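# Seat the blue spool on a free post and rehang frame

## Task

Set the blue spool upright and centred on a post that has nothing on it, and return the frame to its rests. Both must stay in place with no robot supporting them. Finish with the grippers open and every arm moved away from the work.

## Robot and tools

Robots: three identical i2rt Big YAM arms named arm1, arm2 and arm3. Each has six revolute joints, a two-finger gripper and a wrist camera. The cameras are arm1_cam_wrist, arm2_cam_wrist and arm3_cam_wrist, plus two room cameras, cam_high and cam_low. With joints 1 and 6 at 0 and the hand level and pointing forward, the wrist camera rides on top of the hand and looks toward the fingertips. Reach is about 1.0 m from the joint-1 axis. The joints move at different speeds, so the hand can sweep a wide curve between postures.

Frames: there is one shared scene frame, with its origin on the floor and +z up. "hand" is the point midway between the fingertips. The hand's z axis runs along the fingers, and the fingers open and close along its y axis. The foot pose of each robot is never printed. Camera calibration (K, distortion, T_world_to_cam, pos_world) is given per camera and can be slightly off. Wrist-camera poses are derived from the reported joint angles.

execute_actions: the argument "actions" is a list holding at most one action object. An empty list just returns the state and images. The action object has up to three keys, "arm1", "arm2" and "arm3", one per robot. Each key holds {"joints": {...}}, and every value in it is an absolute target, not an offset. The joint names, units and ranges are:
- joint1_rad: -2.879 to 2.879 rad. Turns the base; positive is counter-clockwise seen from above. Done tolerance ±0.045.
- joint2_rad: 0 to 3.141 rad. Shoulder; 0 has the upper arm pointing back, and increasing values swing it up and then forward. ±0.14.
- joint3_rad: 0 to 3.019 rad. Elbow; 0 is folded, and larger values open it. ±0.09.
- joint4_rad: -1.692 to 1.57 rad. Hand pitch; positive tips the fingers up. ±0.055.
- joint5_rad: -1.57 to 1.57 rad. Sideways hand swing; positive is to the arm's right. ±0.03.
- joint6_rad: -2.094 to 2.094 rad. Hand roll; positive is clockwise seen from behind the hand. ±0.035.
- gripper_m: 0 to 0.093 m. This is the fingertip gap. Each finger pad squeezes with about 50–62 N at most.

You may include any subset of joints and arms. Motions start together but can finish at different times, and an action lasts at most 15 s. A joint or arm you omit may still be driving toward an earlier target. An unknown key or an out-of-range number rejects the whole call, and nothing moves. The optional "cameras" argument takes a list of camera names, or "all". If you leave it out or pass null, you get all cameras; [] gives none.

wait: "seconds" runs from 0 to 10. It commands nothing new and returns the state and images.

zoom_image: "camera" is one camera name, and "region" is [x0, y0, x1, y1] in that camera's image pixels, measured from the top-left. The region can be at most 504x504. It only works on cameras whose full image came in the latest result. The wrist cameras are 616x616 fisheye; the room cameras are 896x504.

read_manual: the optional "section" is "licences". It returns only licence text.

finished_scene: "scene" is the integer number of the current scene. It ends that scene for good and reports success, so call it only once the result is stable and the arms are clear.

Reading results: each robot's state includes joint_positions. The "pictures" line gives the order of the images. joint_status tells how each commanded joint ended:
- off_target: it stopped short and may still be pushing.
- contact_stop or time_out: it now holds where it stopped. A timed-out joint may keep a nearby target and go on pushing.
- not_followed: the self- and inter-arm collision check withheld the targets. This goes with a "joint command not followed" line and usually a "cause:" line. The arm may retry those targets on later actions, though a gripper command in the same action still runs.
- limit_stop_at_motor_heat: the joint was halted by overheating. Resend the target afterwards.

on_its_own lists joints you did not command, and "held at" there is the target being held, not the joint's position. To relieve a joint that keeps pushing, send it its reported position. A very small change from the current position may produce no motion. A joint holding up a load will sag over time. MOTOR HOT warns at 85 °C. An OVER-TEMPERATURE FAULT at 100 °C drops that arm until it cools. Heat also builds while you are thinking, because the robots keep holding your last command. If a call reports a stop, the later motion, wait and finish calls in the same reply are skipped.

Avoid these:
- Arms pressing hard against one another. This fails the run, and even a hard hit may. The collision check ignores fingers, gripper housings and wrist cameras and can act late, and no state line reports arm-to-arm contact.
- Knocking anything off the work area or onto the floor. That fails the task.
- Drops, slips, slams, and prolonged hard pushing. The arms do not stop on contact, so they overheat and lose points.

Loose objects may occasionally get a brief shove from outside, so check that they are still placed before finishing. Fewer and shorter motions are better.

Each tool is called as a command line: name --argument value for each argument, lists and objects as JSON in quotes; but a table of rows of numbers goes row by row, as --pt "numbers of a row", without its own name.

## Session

execute_actions --actions '[]'

Scene clock: 0.00 s.
arm1.joint_positions: joint1_rad=-0.255 joint2_rad=+0.619 joint3_rad=+1.357 joint4_rad=-1.234 joint5_rad=-0.270 joint6_rad=+0.199 gripper_m=+0.095
arm1.joint_status: not commanded
arm1.hand: x=+1.2085 y=+0.0275 z=+1.4021 quat_wxyz=(+0.091, +0.839, -0.141, -0.518) (m; scene frame)
arm2.joint_positions: joint1_rad=+0.124 joint2_rad=+0.574 joint3_rad=+1.383 joint4_rad=-1.421 joint5_rad=-0.030 joint6_rad=+0.268 gripper_m=+0.094
arm2.joint_status: not commanded
arm2.hand: x=-0.6015 y=+1.0840 z=+1.3572 quat_wxyz=(-0.435, -0.507, -0.731, +0.139) (m; scene frame)
arm3.joint_positions: joint1_rad=+0.405 joint2_rad=+0.607 joint3_rad=+1.329 joint4_rad=-1.398 joint5_rad=-0.196 joint6_rad=+0.115 gripper_m=+0.095
arm3.joint_status: not commanded
arm3.hand: x=-0.7367 y=-1.0362 z=+1.3118 quat_wxyz=(-0.245, +0.594, -0.669, -0.373) (m; scene frame)
pictures: arm1_cam_wrist, arm2_cam_wrist, arm3_cam_wrist, cam_high, cam_low
camera_calibration (this result's frames):
arm1_cam_wrist: T_world_to_cam=[[0.143938, 0.944549, -0.295141, 0.211704], [0.87581, -0.260438, -0.406361, -0.4787], [-0.460694, -0.199996, -0.864733, 1.89532], [0, 0, 0, 1]] pos_world=[1.26194, 0.0544191, 1.5069]
arm2_cam_wrist: T_world_to_cam=[[-0.854735, -0.45639, -0.247258, 0.317195], [-0.381375, 0.875311, -0.297296, -0.769457], [0.35211, -0.159811, -0.922214, 1.75567], [0, 0, 0, 1]] pos_world=[-0.640521, 1.09885, 1.46877]
arm3_cam_wrist: T_world_to_cam=[[0.978238, -0.0155493, -0.206901, 0.97612], [-0.0759044, -0.954883, -0.287117, -0.659626], [-0.193102, 0.296574, -0.935284, 1.51368], [0, 0, 0, 1]] pos_world=[-0.712653, -1.0636, 1.42829]
Images, in order (width x height): arm1_cam_wrist 616x616, arm2_cam_wrist 616x616, arm3_cam_wrist 616x616, cam_high 896x504, cam_low 896x504.

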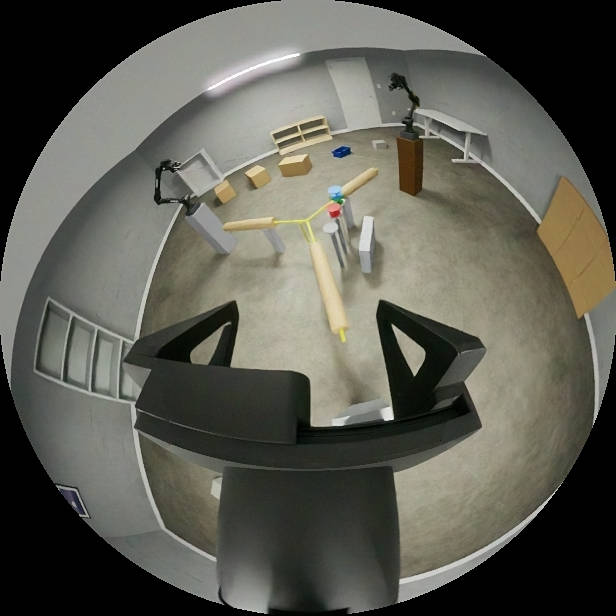

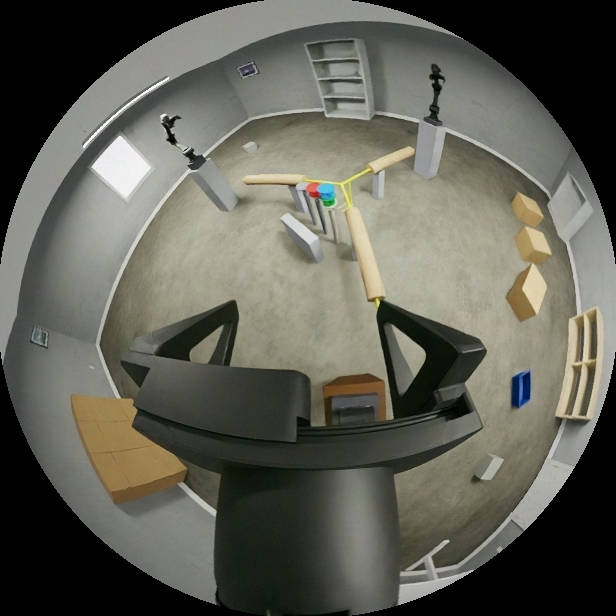

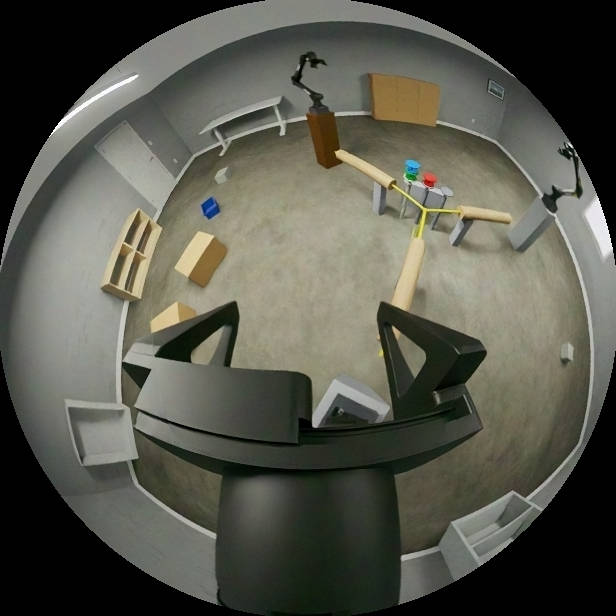

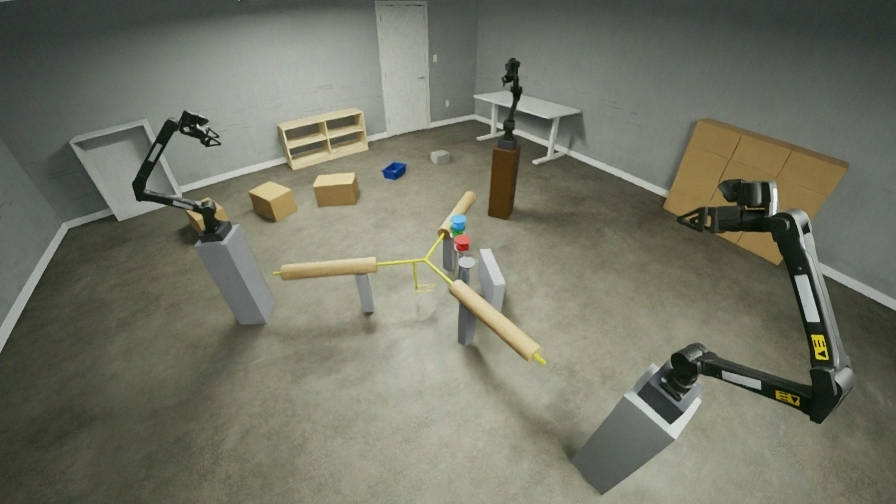

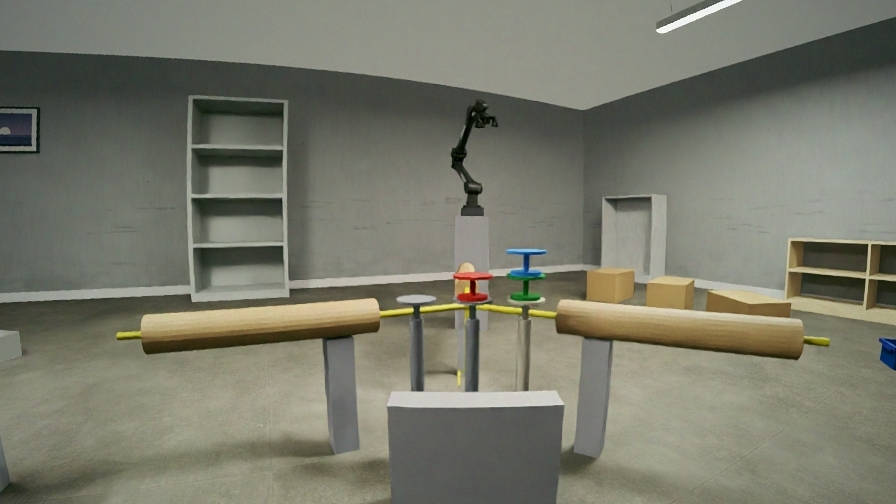

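zoom_image --camera "cam_high" --region '[260, 180, 560, 380]'

zoom_image --camera "cam_high" --region '[390, 200, 510, 320]'

zoom_image --camera "cam_low" --region '[380, 230, 580, 400]'

Region (260, 180, 560, 380) of cam_high's 896x504 image, scaled by 1.680, with more detail than that image has.

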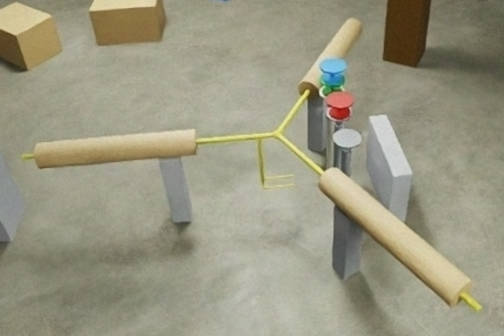

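Region (390, 200, 510, 320) of cam_high's 896x504 image, scaled by 4.200, with more detail than that image has.

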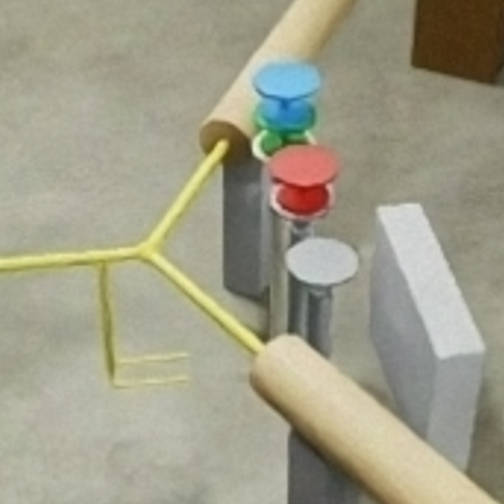

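Region (380, 230, 580, 400) of cam_low's 896x504 image, scaled by 2.520, with more detail than that image has; it fills the top 428 rows of this view, and the rest is white.

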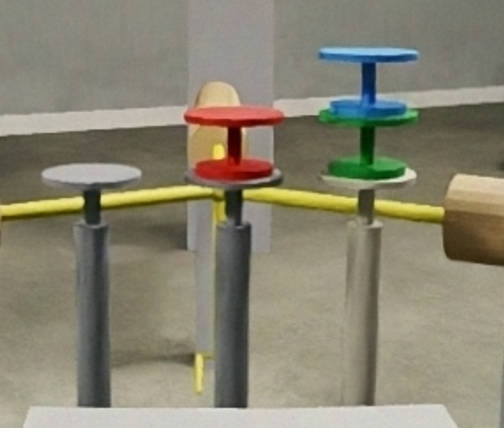

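execute_actions --actions '[{"arm1":{"joints":{"joint1_rad":0.108,"joint2_rad":2.405,"joint3_rad":1.315,"joint4_rad":-0.462,"joint5_rad":0,"joint6_rad":0.01,"gripper_m":0.09}},"arm2":{"joints":{"joint1_rad":-0.28,"joint2_rad":2.288,"joint3_rad":1.153,"joint4_rad":-0.40,"joint5_rad":0,"joint6_rad":-0.378,"gripper_m":0.09}},"arm3":{"joints":{"joint1_rad":-0.148,"joint2_rad":2.122,"joint3_rad":0.68,"joint4_rad":-0.122,"joint5_rad":0,"joint6_rad":-0.186,"gripper_m":0.09}}}]' --cameras '["arm1_cam_wrist","arm2_cam_wrist","arm3_cam_wrist"]'

Scene clock: 14.67 s.
arm1.joint_positions: joint1_rad=+0.102 joint2_rad=+2.416 joint3_rad=+1.308 joint4_rad=-0.479 joint5_rad=-0.004 joint6_rad=+0.021 gripper_m=+0.090
arm1.joint_status: all done
arm1.hand: x=+0.9310 y=-0.0308 z=+0.6005 quat_wxyz=(+0.000, +1.000, +0.019, +0.002) (m; scene frame)
arm2.joint_positions: joint1_rad=-0.281 joint2_rad=+2.302 joint3_rad=+1.145 joint4_rad=-0.409 joint5_rad=-0.001 joint6_rad=-0.367 gripper_m=+0.090
arm2.joint_status: all done
arm2.hand: x=-0.6258 y=+0.7891 z=+0.5970 quat_wxyz=(+0.002, -0.477, -0.879, -0.003) (m; scene frame)
arm3.joint_positions: joint1_rad=-0.148 joint2_rad=+2.121 joint3_rad=+0.679 joint4_rad=-0.131 joint5_rad=-0.002 joint6_rad=-0.172 gripper_m=+0.090
arm3.joint_status: all done
arm3.hand: x=-0.5256 y=-0.9938 z=+0.6031 quat_wxyz=(-0.004, +0.518, -0.856, -0.006) (m; scene frame)
pictures: arm1_cam_wrist, arm2_cam_wrist, arm3_cam_wrist
camera_calibration (this result's frames):
arm1_cam_wrist: T_world_to_cam=[[-0.0414033, 0.99914, 0.00204757, 0.0659031], [0.797324, 0.031805, 0.602713, -1.10044], [0.60213, 0.0265869, -0.797955, 0.0401205], [0, 0, 0, 1]] pos_world=[0.855981, -0.0319134, 0.695132]
arm2_cam_wrist: T_world_to_cam=[[-0.838855, -0.544005, -0.0195001, -0.0830256], [-0.451241, 0.674884, 0.583878, -1.15813], [-0.304472, 0.498588, -0.811607, 0.0195547], [0, 0, 0, 1]] pos_world=[-0.58629, 0.72669, 0.690461]
arm3_cam_wrist: T_world_to_cam=[[0.88655, -0.462575, -0.007363, 0.0108903], [-0.37884, -0.735018, 0.562343, -1.25961], [-0.265538, -0.495756, -0.826871, -0.0118461], [0, 0, 0, 1]] pos_world=[-0.48999, -0.926671, 0.698618]
Images, in order (width x height): arm1_cam_wrist 616x616, arm2_cam_wrist 616x616, arm3_cam_wrist 616x616.

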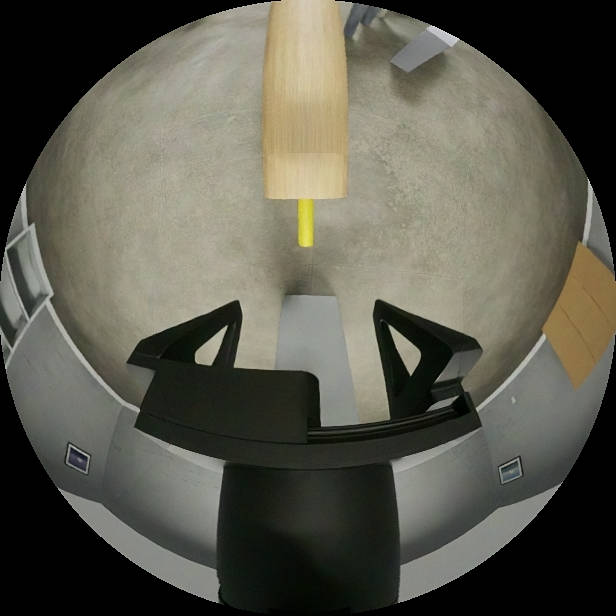

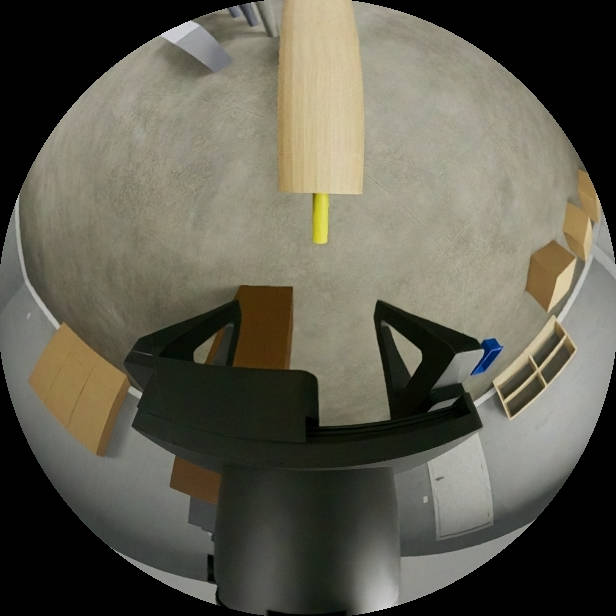

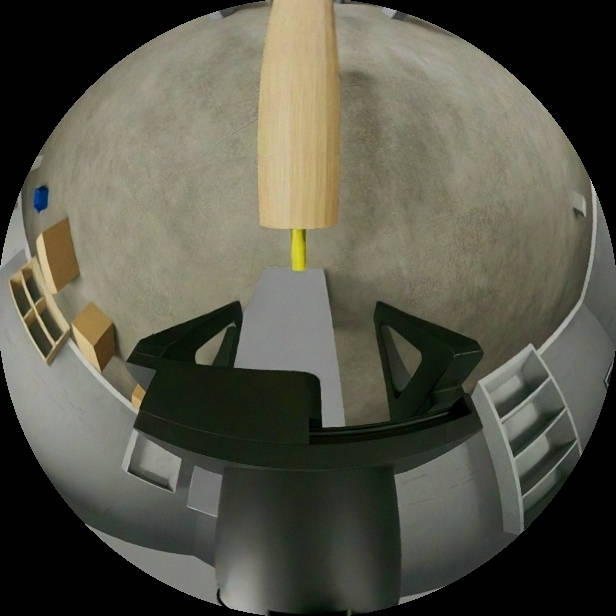

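execute_actions --actions '[{"arm1":{"joints":{"joint1_rad":0.108,"joint2_rad":2.65,"joint3_rad":1.48,"joint4_rad":-0.372}},"arm2":{"joints":{"joint1_rad":-0.292,"joint2_rad":2.55,"joint3_rad":1.34,"joint4_rad":-0.318}},"arm3":{"joints":{"joint1_rad":-0.105,"joint2_rad":2.458,"joint3_rad":0.775,"joint4_rad":0.115,"joint6_rad":-0.128}}}]' --cameras '["arm1_cam_wrist","arm2_cam_wrist","arm3_cam_wrist"]'

Scene clock: 25.90 s.
arm1.joint_positions: joint1_rad=+0.102 joint2_rad=+2.668 joint3_rad=+1.469 joint4_rad=-0.381 joint5_rad=-0.004 joint6_rad=+0.021 gripper_m=+0.090
arm1.joint_status: all done
arm1.hand: x=+0.9201 y=-0.0312 z=+0.4981 quat_wxyz=(+0.001, +1.000, +0.019, -0.002) (m; scene frame)
arm2.joint_positions: joint1_rad=-0.281 joint2_rad=+2.569 joint3_rad=+1.331 joint4_rad=-0.319 joint5_rad=-0.001 joint6_rad=-0.367 gripper_m=+0.090
arm2.joint_status: all done
arm2.hand: x=-0.6210 y=+0.7658 z=+0.4967 quat_wxyz=(-0.001, -0.477, -0.879, +0.000) (m; scene frame)
arm3.joint_positions: joint1_rad=-0.111 joint2_rad=+2.470 joint3_rad=+0.771 joint4_rad=+0.106 joint5_rad=-0.002 joint6_rad=-0.141 gripper_m=+0.090
arm3.joint_status: all done
arm3.hand: x=-0.5464 y=-1.0013 z=+0.4983 quat_wxyz=(+0.005, +0.520, -0.854, -0.003) (m; scene frame)
pictures: arm1_cam_wrist, arm2_cam_wrist, arm3_cam_wrist
camera_calibration (this result's frames):
arm1_cam_wrist: T_world_to_cam=[[-0.0414078, 0.99914, 0.00191851, 0.0661153], [0.801435, 0.0320675, 0.597221, -1.03108], [0.596646, 0.0262672, -0.802074, -0.027954], [0, 0, 0, 1]] pos_world=[0.845759, -0.0322602, 0.593234]
arm2_cam_wrist: T_world_to_cam=[[-0.839033, -0.54383, -0.016496, -0.0953355], [-0.451992, 0.679825, 0.57753, -1.08282], [-0.302864, 0.492023, -0.816202, -0.040515], [0, 0, 0, 1]] pos_world=[-0.581687, 0.704218, 0.590722]
arm3_cam_wrist: T_world_to_cam=[[0.889143, -0.457521, -0.00998157, 0.0328822], [-0.36817, -0.728112, 0.57819, -1.20922], [-0.271802, -0.510419, -0.815841, -0.131345], [0, 0, 0, 1]] pos_world=[-0.510136, -0.932446, 0.592333]
Images, in order (width x height): arm1_cam_wrist 616x616, arm2_cam_wrist 616x616, arm3_cam_wrist 616x616.

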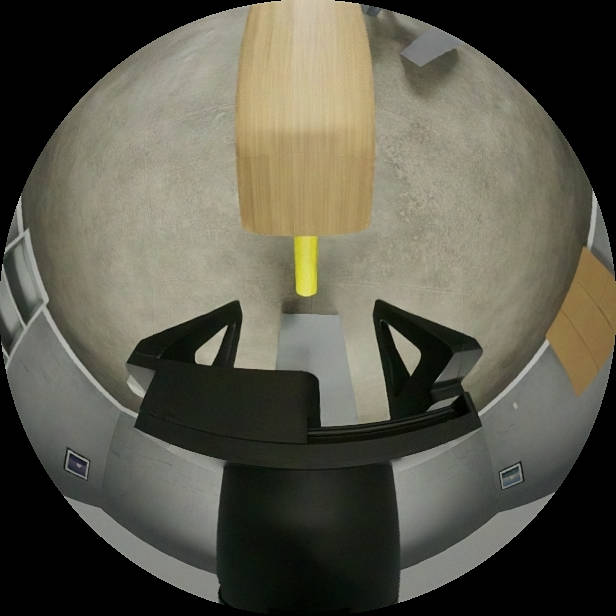

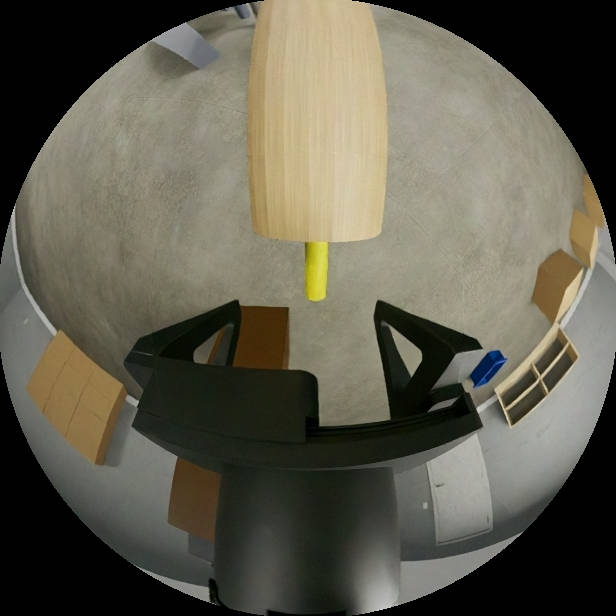

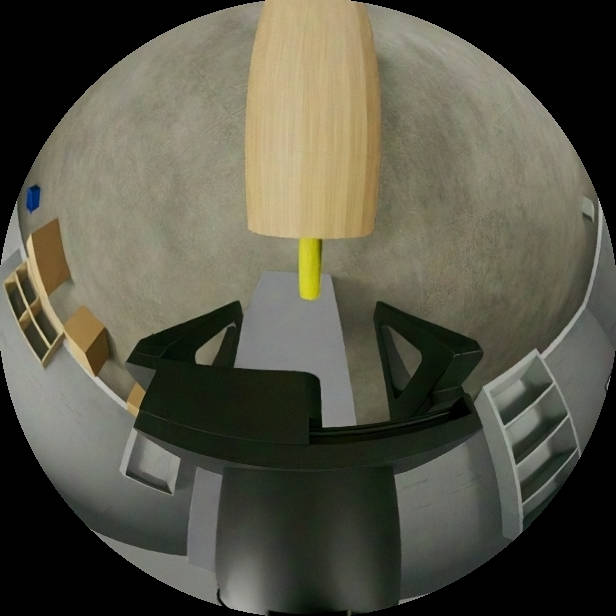

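execute_actions --actions '[{"arm1":{"joints":{"joint2_rad":2.86,"joint3_rad":1.636,"joint4_rad":-0.33}},"arm2":{"joints":{"joint1_rad":-0.305,"joint2_rad":2.76,"joint3_rad":1.487,"joint4_rad":-0.26,"joint6_rad":-0.39}},"arm3":{"joints":{"joint2_rad":2.71,"joint3_rad":0.93,"joint4_rad":0.215}}}]' --cameras '["arm1_cam_wrist","arm2_cam_wrist","arm3_cam_wrist"]'

Scene clock: 32.07 s.
arm1.joint_positions: joint1_rad=+0.104 joint2_rad=+2.800 joint3_rad=+1.626 joint4_rad=-0.340 joint5_rad=-0.001 joint6_rad=+0.021 gripper_m=+0.090
arm1.joint_status: all done
arm1.hand: x=+0.8830 y=-0.0339 z=+0.4533 quat_wxyz=(+0.001, +0.999, +0.021, -0.035) (m; scene frame)
arm2.joint_positions: joint1_rad=-0.299 joint2_rad=+2.751 joint3_rad=+1.474 joint4_rad=-0.262 joint5_rad=-0.005 joint6_rad=-0.387 gripper_m=+0.090
arm2.joint_status: all done
arm2.hand: x=-0.6274 y=+0.7545 z=+0.4252 quat_wxyz=(-0.008, -0.476, -0.879, +0.005) (m; scene frame)
arm3.joint_positions: joint1_rad=-0.110 joint2_rad=+2.606 joint3_rad=+0.924 joint4_rad=+0.220 joint5_rad=-0.003 joint6_rad=-0.139 gripper_m=+0.090
arm3.joint_status: all done
arm3.hand: x=-0.5118 y=-0.9512 z=+0.4521 quat_wxyz=(-0.055, +0.519, -0.853, -0.029) (m; scene frame)
pictures: arm1_cam_wrist, arm2_cam_wrist, arm3_cam_wrist
camera_calibration (this result's frames):
arm1_cam_wrist: T_world_to_cam=[[-0.0435965, 0.999043, 0.00338798, 0.06866], [0.839222, 0.0347818, 0.542675, -0.983001], [0.542038, 0.026502, -0.839936, 0.023656], [0, 0, 0, 1]] pos_world=[0.815127, -0.0350307, 0.553087]
arm2_cam_wrist: T_world_to_cam=[[-0.838092, -0.545374, -0.0129916, -0.107783], [-0.456702, 0.688405, 0.563491, -1.04024], [-0.29837, 0.47819, -0.82602, -0.0777517], [0, 0, 0, 1]] pos_world=[-0.588612, 0.694505, 0.520541]
arm3_cam_wrist: T_world_to_cam=[[0.888345, -0.459115, 0.00754652, 0.0147485], [-0.408831, -0.783353, 0.468205, -1.15694], [-0.209049, -0.419013, -0.883588, 0.0156454], [0, 0, 0, 1]] pos_world=[-0.482822, -0.892962, 0.555396]
Images, in order (width x height): arm1_cam_wrist 616x616, arm2_cam_wrist 616x616, arm3_cam_wrist 616x616.

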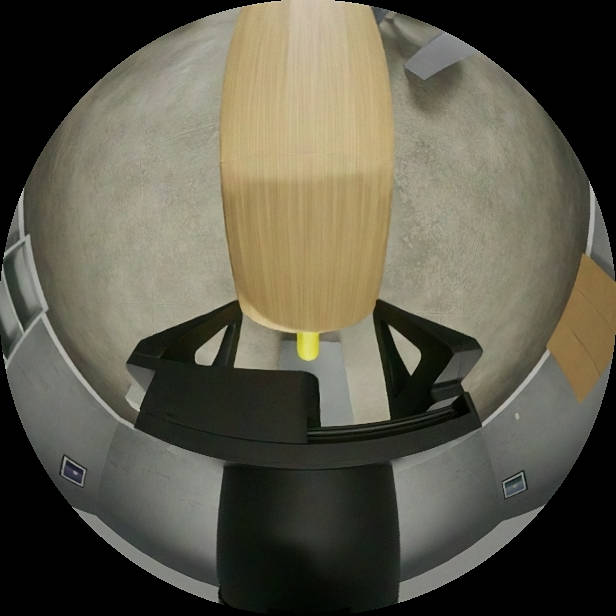

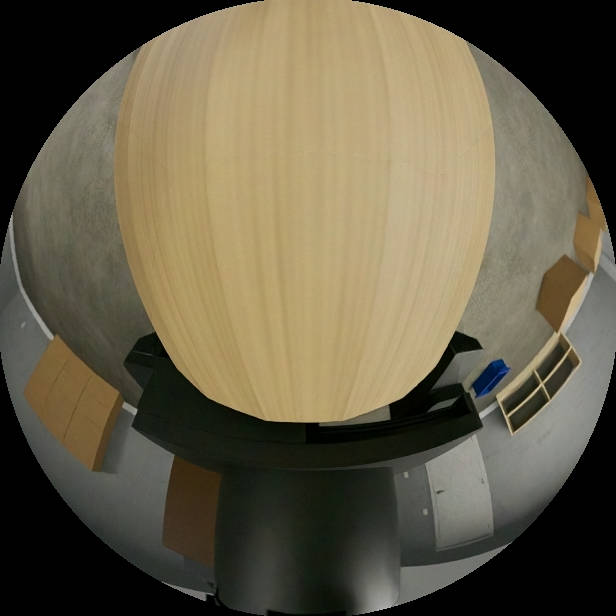

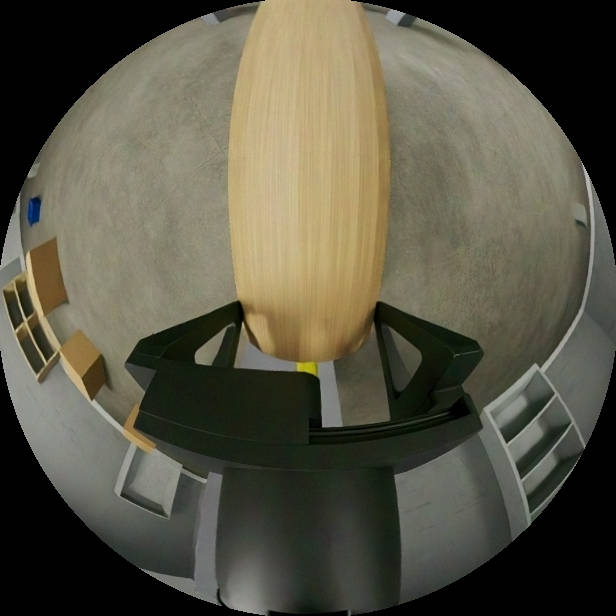

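execute_actions --actions '[{"arm1":{"joints":{"joint2_rad":2.75}},"arm3":{"joints":{"joint2_rad":2.53}}}]' --cameras '["cam_low","arm2_cam_wrist"]'

Scene clock: 34.63 s.
arm1.joint_positions: joint1_rad=+0.103 joint2_rad=+2.782 joint3_rad=+1.620 joint4_rad=-0.344 joint5_rad=+0.001 joint6_rad=+0.021 gripper_m=+0.090
arm1.joint_status: all done
arm1.hand: x=+0.8781 y=-0.0335 z=+0.4621 quat_wxyz=(+0.000, +0.999, +0.020, -0.039) (m; scene frame)
arm2.joint_positions: joint1_rad=-0.299 joint2_rad=+2.752 joint3_rad=+1.474 joint4_rad=-0.262 joint5_rad=-0.002 joint6_rad=-0.387 gripper_m=+0.090
arm2.joint_status: not commanded
arm2.hand: x=-0.6279 y=+0.7551 z=+0.4247 quat_wxyz=(-0.006, -0.476, -0.879, +0.006) (m; scene frame)
arm3.joint_positions: joint1_rad=-0.108 joint2_rad=+2.537 joint3_rad=+0.929 joint4_rad=+0.208 joint5_rad=-0.003 joint6_rad=-0.138 gripper_m=+0.090
arm3.joint_status: all done
arm3.hand: x=-0.4936 y=-0.9240 z=+0.4770 quat_wxyz=(-0.083, +0.518, -0.851, -0.041) (m; scene frame)
pictures: arm2_cam_wrist, cam_low
camera_calibration (this result's frames):
arm2_cam_wrist: T_world_to_cam=[[-0.838144, -0.545332, -0.0113012, -0.108706], [-0.455284, 0.688035, 0.565088, -1.04003], [-0.300385, 0.47877, -0.824953, -0.080772], [0, 0, 0, 1]] pos_world=[-0.588883, 0.694966, 0.519846]
Images, in order (width x height): arm2_cam_wrist 616x616, cam_low 896x504.

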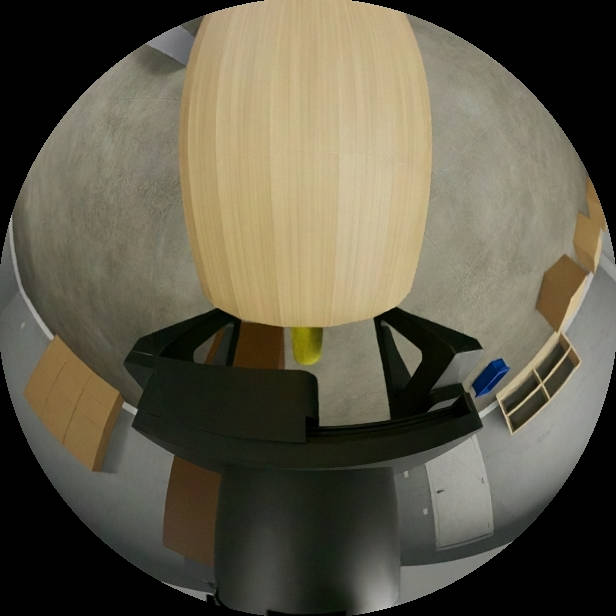

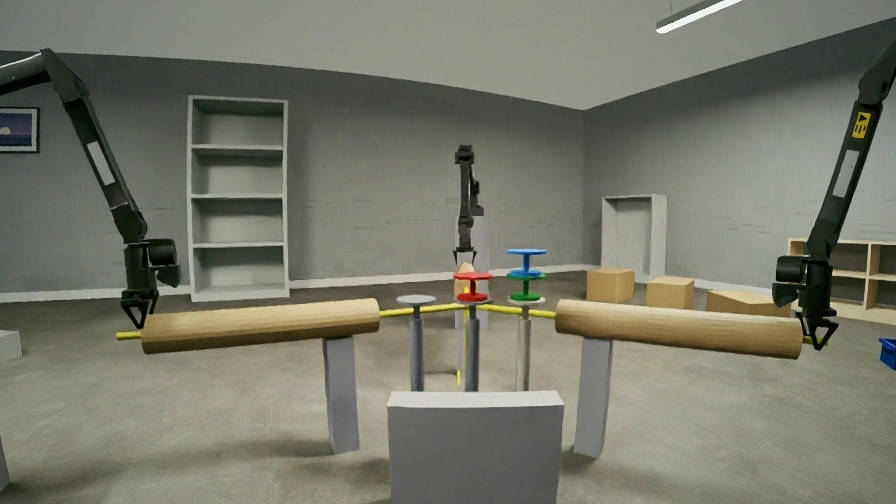

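execute_actions --actions '[]'

Scene clock: 40.90 s.
arm1.joint_positions: joint1_rad=+0.103 joint2_rad=+2.782 joint3_rad=+1.620 joint4_rad=-0.344 joint5_rad=+0.001 joint6_rad=+0.021 gripper_m=+0.090
arm1.joint_status: all done
arm1.hand: x=+0.8781 y=-0.0335 z=+0.4621 quat_wxyz=(+0.000, +0.999, +0.020, -0.039) (m; scene frame)
arm2.joint_positions: joint1_rad=-0.299 joint2_rad=+2.752 joint3_rad=+1.474 joint4_rad=-0.262 joint5_rad=-0.002 joint6_rad=-0.387 gripper_m=+0.090
arm2.joint_status: not commanded
arm2.hand: x=-0.6279 y=+0.7551 z=+0.4247 quat_wxyz=(-0.006, -0.476, -0.879, +0.006) (m; scene frame)
arm3.joint_positions: joint1_rad=-0.108 joint2_rad=+2.537 joint3_rad=+0.929 joint4_rad=+0.208 joint5_rad=-0.003 joint6_rad=-0.138 gripper_m=+0.090
arm3.joint_status: all done
arm3.hand: x=-0.4936 y=-0.9240 z=+0.4770 quat_wxyz=(-0.083, +0.518, -0.851, -0.041) (m; scene frame)
pictures: arm1_cam_wrist, arm2_cam_wrist, arm3_cam_wrist, cam_high, cam_low
camera_calibration (this result's frames):
arm1_cam_wrist: T_world_to_cam=[[-0.0430615, 0.999059, 0.00516781, 0.066691], [0.843412, 0.0335791, 0.536217, -0.984417], [0.535539, 0.0274489, -0.844064, 0.041337], [0, 0, 0, 1]] pos_world=[0.811003, -0.0347071, 0.562408]
arm2_cam_wrist: T_world_to_cam=[[-0.838144, -0.545332, -0.0113012, -0.108706], [-0.455284, 0.688035, 0.565088, -1.04003], [-0.300385, 0.47877, -0.824953, -0.080772], [0, 0, 0, 1]] pos_world=[-0.588883, 0.694966, 0.519846]
arm3_cam_wrist: T_world_to_cam=[[0.888137, -0.459314, 0.0155652, 0.00670139], [-0.424097, -0.806051, 0.412823, -1.14197], [-0.177069, -0.373244, -0.910678, 0.123872], [0, 0, 0, 1]] pos_world=[-0.468324, -0.871173, 0.584133]
Images, in order (width x height): arm1_cam_wrist 616x616, arm2_cam_wrist 616x616, arm3_cam_wrist 616x616, cam_high 896x504, cam_low 896x504.

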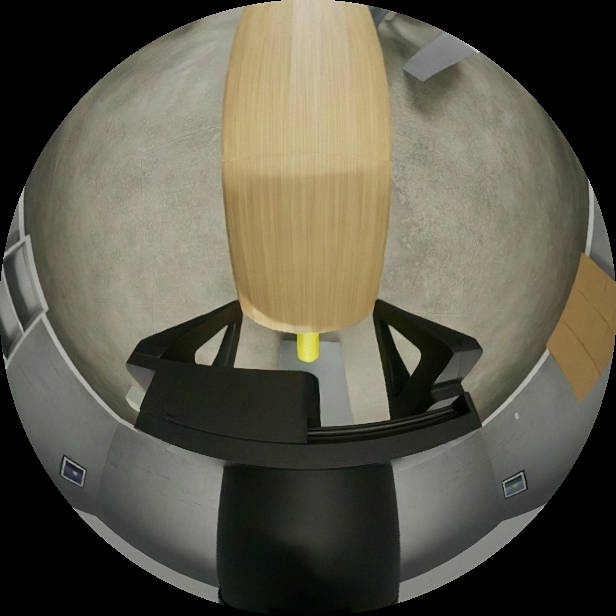

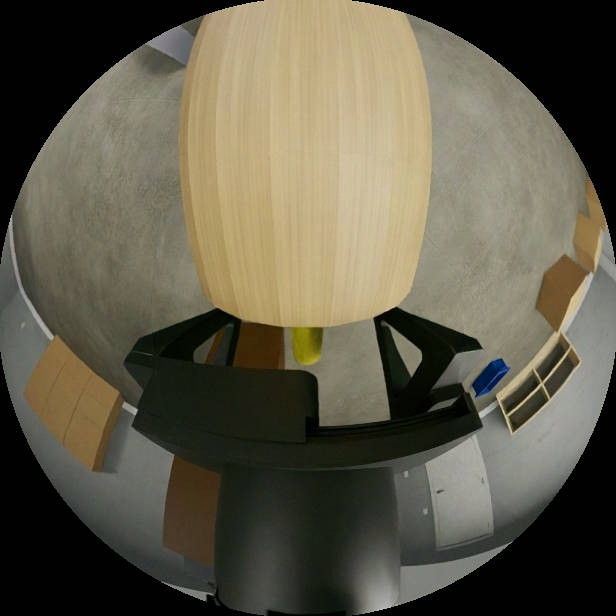

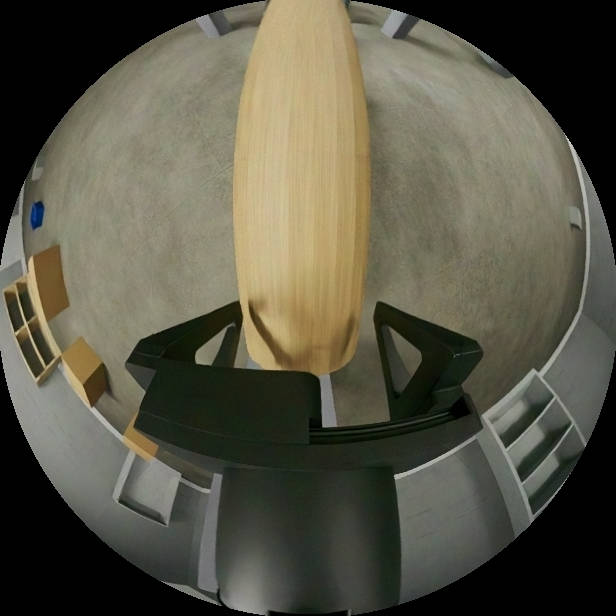

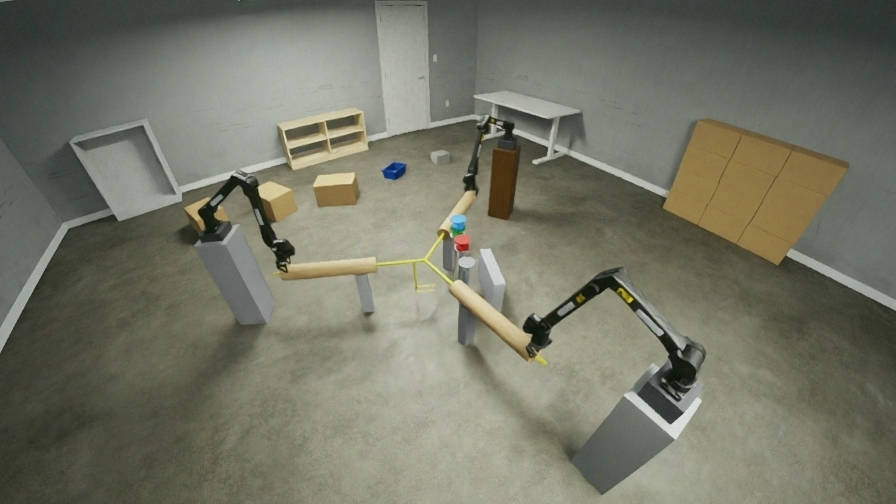

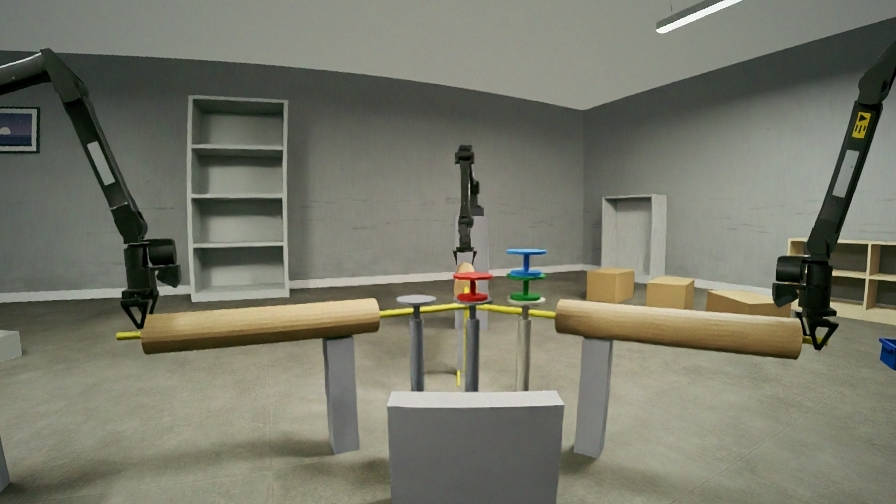

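execute_actions --actions '[{"arm1":{"joints":{"joint2_rad":2.68,"joint3_rad":1.49,"joint4_rad":-0.39}},"arm3":{"joints":{"joint2_rad":2.48,"joint3_rad":0.775,"joint4_rad":0.10}},"arm2":{"joints":{"joint2_rad":2.76}}}]' --cameras '[]'

Scene clock: 44.13 s.
arm1.joint_positions: joint1_rad=+0.103 joint2_rad=+2.704 joint3_rad=+1.495 joint4_rad=-0.374 joint5_rad=+0.001 joint6_rad=+0.021 gripper_m=+0.090
arm1.joint_status: all done
arm1.hand: x=+0.9206 y=-0.0309 z=+0.4833 quat_wxyz=(-0.002, +1.000, +0.020, +0.000) (m; scene frame)
arm2.joint_positions: joint1_rad=-0.299 joint2_rad=+2.752 joint3_rad=+1.474 joint4_rad=-0.262 joint5_rad=-0.002 joint6_rad=-0.387 gripper_m=+0.090
arm2.joint_status: all done
arm2.hand: x=-0.6279 y=+0.7551 z=+0.4247 quat_wxyz=(-0.006, -0.476, -0.879, +0.006) (m; scene frame)
arm3.joint_positions: joint1_rad=-0.108 joint2_rad=+2.481 joint3_rad=+0.770 joint4_rad=+0.101 joint5_rad=-0.003 joint6_rad=-0.138 gripper_m=+0.090
arm3.joint_status: all done
arm3.hand: x=-0.5512 y=-1.0059 z=+0.4950 quat_wxyz=(+0.013, +0.520, -0.854, +0.000) (m; scene frame)
pictures: none
No camera images: the call's "cameras" was empty. Leave "cameras" out to get every camera's image.

execute_actions --actions '[{"arm1":{"joints":{"joint2_rad":2.78,"joint3_rad":1.57,"joint4_rad":-0.355}},"arm3":{"joints":{"joint2_rad":2.60,"joint3_rad":0.86,"joint4_rad":0.155}},"arm2":{"joints":{"joint2_rad":2.78}}}]' --cameras '[]'

Scene clock: 46.43 s.
arm1.joint_positions: joint1_rad=+0.103 joint2_rad=+2.776 joint3_rad=+1.550 joint4_rad=-0.369 joint5_rad=+0.001 joint6_rad=+0.021 gripper_m=+0.090
arm1.joint_status: all done
arm1.hand: x=+0.9229 y=-0.0307 z=+0.4541 quat_wxyz=(-0.002, +1.000, +0.020, +0.006) (m; scene frame)
arm2.joint_positions: joint1_rad=-0.299 joint2_rad=+2.778 joint3_rad=+1.474 joint4_rad=-0.262 joint5_rad=-0.002 joint6_rad=-0.387 gripper_m=+0.090
arm2.joint_status: all done
arm2.hand: x=-0.6305 y=+0.7685 z=+0.4126 quat_wxyz=(+0.002, -0.476, -0.879, -0.004) (m; scene frame)
arm3.joint_positions: joint1_rad=-0.108 joint2_rad=+2.595 joint3_rad=+0.862 joint4_rad=+0.151 joint5_rad=-0.003 joint6_rad=-0.138 gripper_m=+0.090
arm3.joint_status: all done
arm3.hand: x=-0.5417 y=-0.9919 z=+0.4565 quat_wxyz=(+0.000, +0.520, -0.854, -0.005) (m; scene frame)
pictures: none
No camera images: the call's "cameras" was empty. Leave "cameras" out to get every camera's image.

execute_actions --actions '[{"arm1":{"joints":{"joint2_rad":2.875,"joint3_rad":1.645,"joint4_rad":-0.325}},"arm3":{"joints":{"joint2_rad":2.725,"joint3_rad":0.915,"joint4_rad":0.205}}}]' --cameras '["arm1_cam_wrist","arm2_cam_wrist","arm3_cam_wrist"]'

Scene clock: 48.50 s.
arm1.joint_positions: joint1_rad=+0.103 joint2_rad=+2.875 joint3_rad=+1.628 joint4_rad=-0.338 joint5_rad=+0.001 joint6_rad=+0.021 gripper_m=+0.090
arm1.joint_status: all done
arm1.hand: x=+0.9221 y=-0.0307 z=+0.4140 quat_wxyz=(-0.002, +1.000, +0.020, +0.001) (m; scene frame)
arm2.joint_positions: joint1_rad=-0.299 joint2_rad=+2.778 joint3_rad=+1.474 joint4_rad=-0.262 joint5_rad=-0.002 joint6_rad=-0.387 gripper_m=+0.090
arm2.joint_status: not commanded
arm2.hand: x=-0.6305 y=+0.7685 z=+0.4126 quat_wxyz=(+0.002, -0.476, -0.879, -0.004) (m; scene frame)
arm3.joint_positions: joint1_rad=-0.108 joint2_rad=+2.728 joint3_rad=+0.917 joint4_rad=+0.200 joint5_rad=+0.001 joint6_rad=-0.135 gripper_m=+0.090
arm3.joint_status: all done
arm3.hand: x=-0.5531 y=-1.0088 z=+0.4134 quat_wxyz=(+0.013, +0.519, -0.855, +0.003) (m; scene frame)
pictures: arm1_cam_wrist, arm2_cam_wrist, arm3_cam_wrist
camera_calibration (this result's frames):
arm1_cam_wrist: T_world_to_cam=[[-0.0433146, 0.99904, 0.00659516, 0.0656485], [0.798804, 0.0306669, 0.600809, -0.981491], [0.60003, 0.031292, -0.799365, -0.100735], [0, 0, 0, 1]] pos_world=[0.847307, -0.032334, 0.508732]
arm2_cam_wrist: T_world_to_cam=[[-0.838218, -0.544939, -0.0207589, -0.100149], [-0.452533, 0.67383, 0.584095, -1.03882], [-0.304308, 0.498993, -0.81142, -0.121541], [0, 0, 0, 1]] pos_world=[-0.591031, 0.706058, 0.506067]
arm3_cam_wrist: T_world_to_cam=[[0.887916, -0.459909, -0.00941733, 0.0311614], [-0.365171, -0.717164, 0.59357, -1.16176], [-0.279742, -0.523602, -0.804727, -0.228526], [0, 0, 0, 1]] pos_world=[-0.515836, -0.938495, 0.505976]
Images, in order (width x height): arm1_cam_wrist 616x616, arm2_cam_wrist 616x616, arm3_cam_wrist 616x616.

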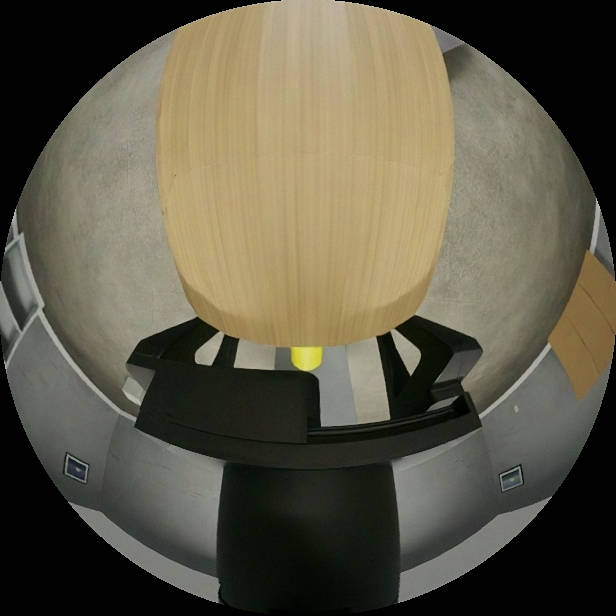

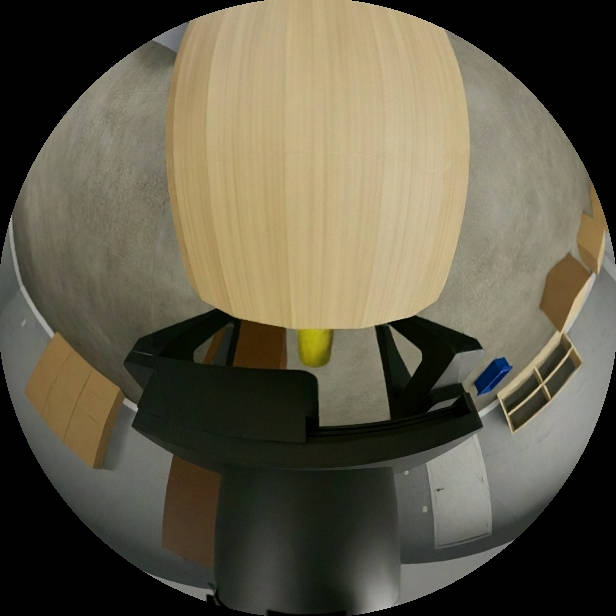

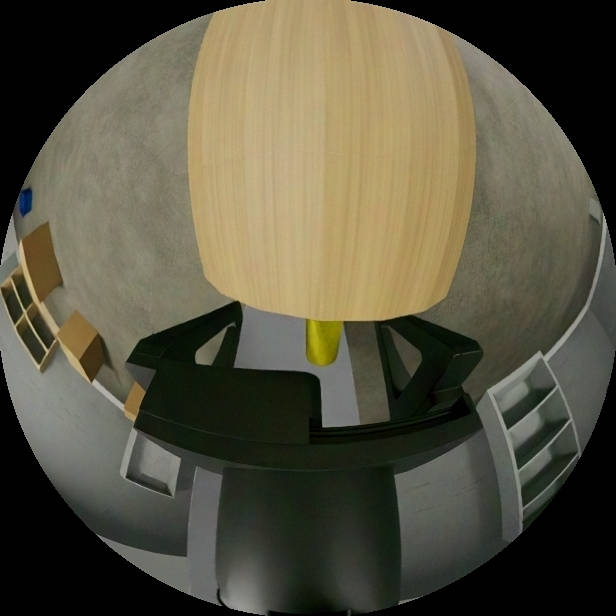

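execute_actions --actions '[{"arm1":{"joints":{"joint3_rad":1.605,"gripper_m":0.05}},"arm3":{"joints":{"joint1_rad":-0.135,"joint6_rad":-0.17,"joint3_rad":0.925,"gripper_m":0.05}},"arm2":{"joints":{"gripper_m":0.05,"joint1_rad":-0.309}}}]'

Scene clock: 52.03 s.
arm1.joint_positions: joint1_rad=+0.103 joint2_rad=+2.875 joint3_rad=+1.610 joint4_rad=-0.338 joint5_rad=+0.001 joint6_rad=+0.020 gripper_m=+0.050
arm1.joint_status: all done
arm1.hand: x=+0.9334 y=-0.0300 z=+0.4117 quat_wxyz=(-0.002, +1.000, +0.021, +0.010) (m; scene frame)
arm2.joint_positions: joint1_rad=-0.299 joint2_rad=+2.778 joint3_rad=+1.474 joint4_rad=-0.262 joint5_rad=-0.002 joint6_rad=-0.387 gripper_m=+0.050
arm2.joint_status: all done
arm2.hand: x=-0.6305 y=+0.7685 z=+0.4126 quat_wxyz=(+0.002, -0.476, -0.879, -0.004) (m; scene frame)
arm3.joint_positions: joint1_rad=-0.126 joint2_rad=+2.728 joint3_rad=+0.917 joint4_rad=+0.200 joint5_rad=+0.001 joint6_rad=-0.156 gripper_m=+0.050
arm3.joint_status: all done
arm3.hand: x=-0.5486 y=-1.0121 z=+0.4134 quat_wxyz=(+0.013, +0.520, -0.854, +0.002) (m; scene frame)
pictures: arm1_cam_wrist, arm2_cam_wrist, arm3_cam_wrist, cam_high, cam_low
camera_calibration (this result's frames):
arm1_cam_wrist: T_world_to_cam=[[-0.0437722, 0.999018, 0.00692385, 0.0657438], [0.787445, 0.0302353, 0.615643, -0.984735], [0.614829, 0.0324002, -0.787995, -0.127815], [0, 0, 0, 1]] pos_world=[0.856886, -0.0317643, 0.505073]
arm2_cam_wrist: T_world_to_cam=[[-0.838218, -0.544939, -0.0207589, -0.100149], [-0.452533, 0.67383, 0.584095, -1.03882], [-0.304308, 0.498993, -0.81142, -0.121541], [0, 0, 0, 1]] pos_world=[-0.591031, 0.706058, 0.506067]
arm3_cam_wrist: T_world_to_cam=[[0.888783, -0.458214, -0.0102148, 0.0282289], [-0.363415, -0.718133, 0.593476, -1.1624], [-0.279275, -0.523759, -0.804787, -0.228875], [0, 0, 0, 1]] pos_world=[-0.511441, -0.941698, 0.505949]
Images, in order (width x height): arm1_cam_wrist 616x616, arm2_cam_wrist 616x616, arm3_cam_wrist 616x616, cam_high 896x504, cam_low 896x504.

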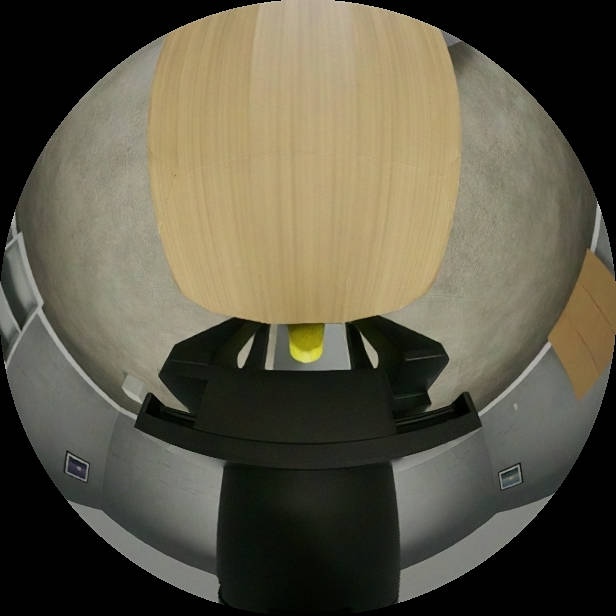

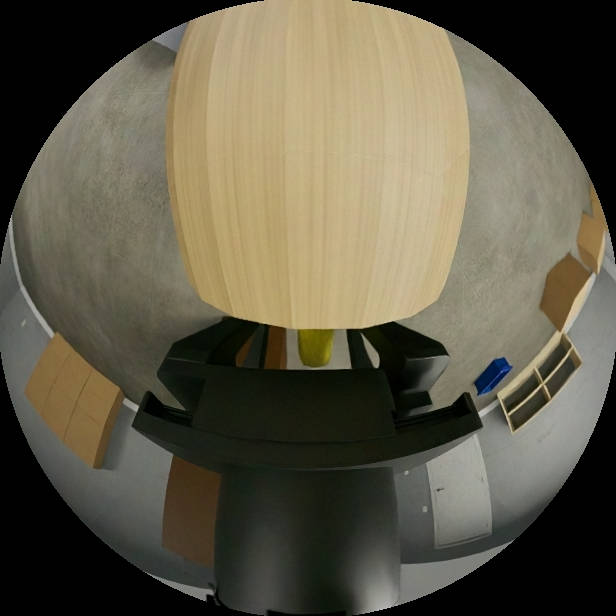

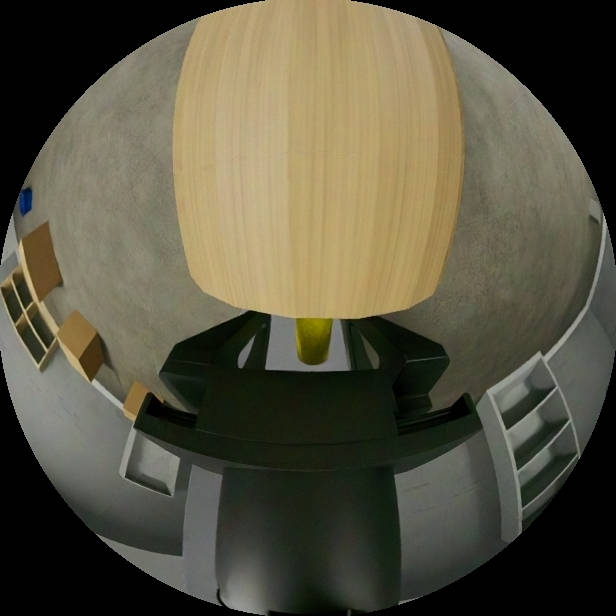

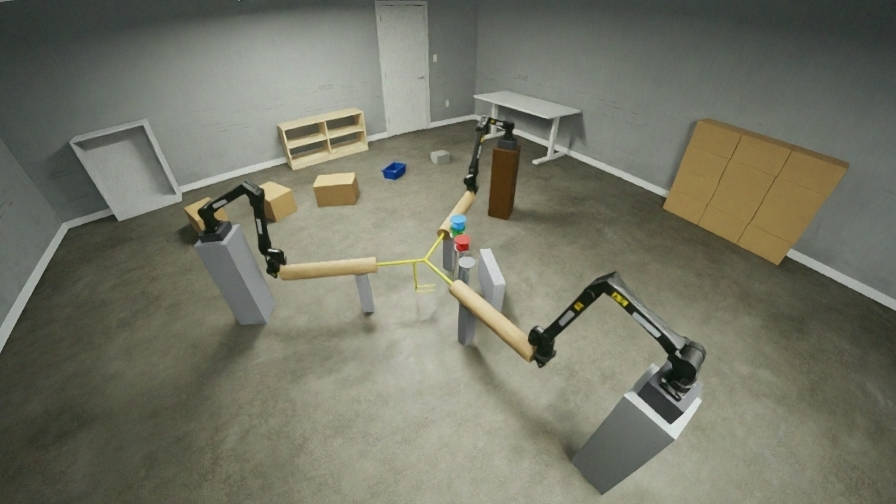

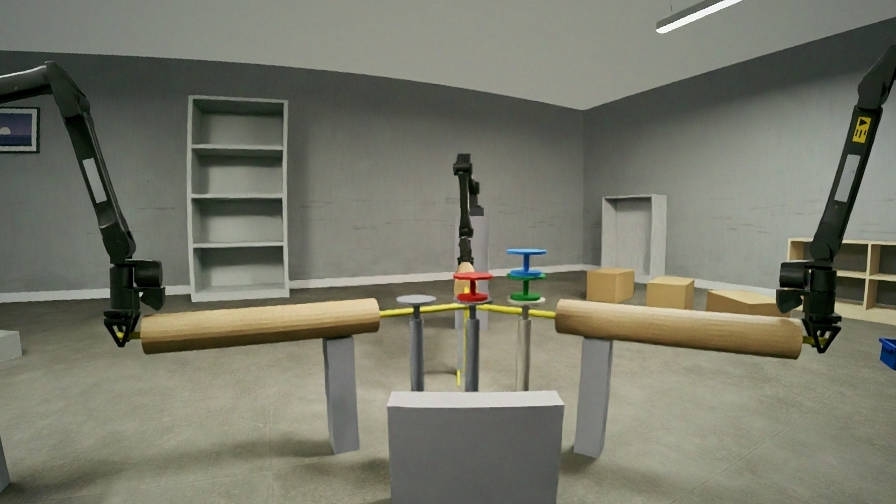

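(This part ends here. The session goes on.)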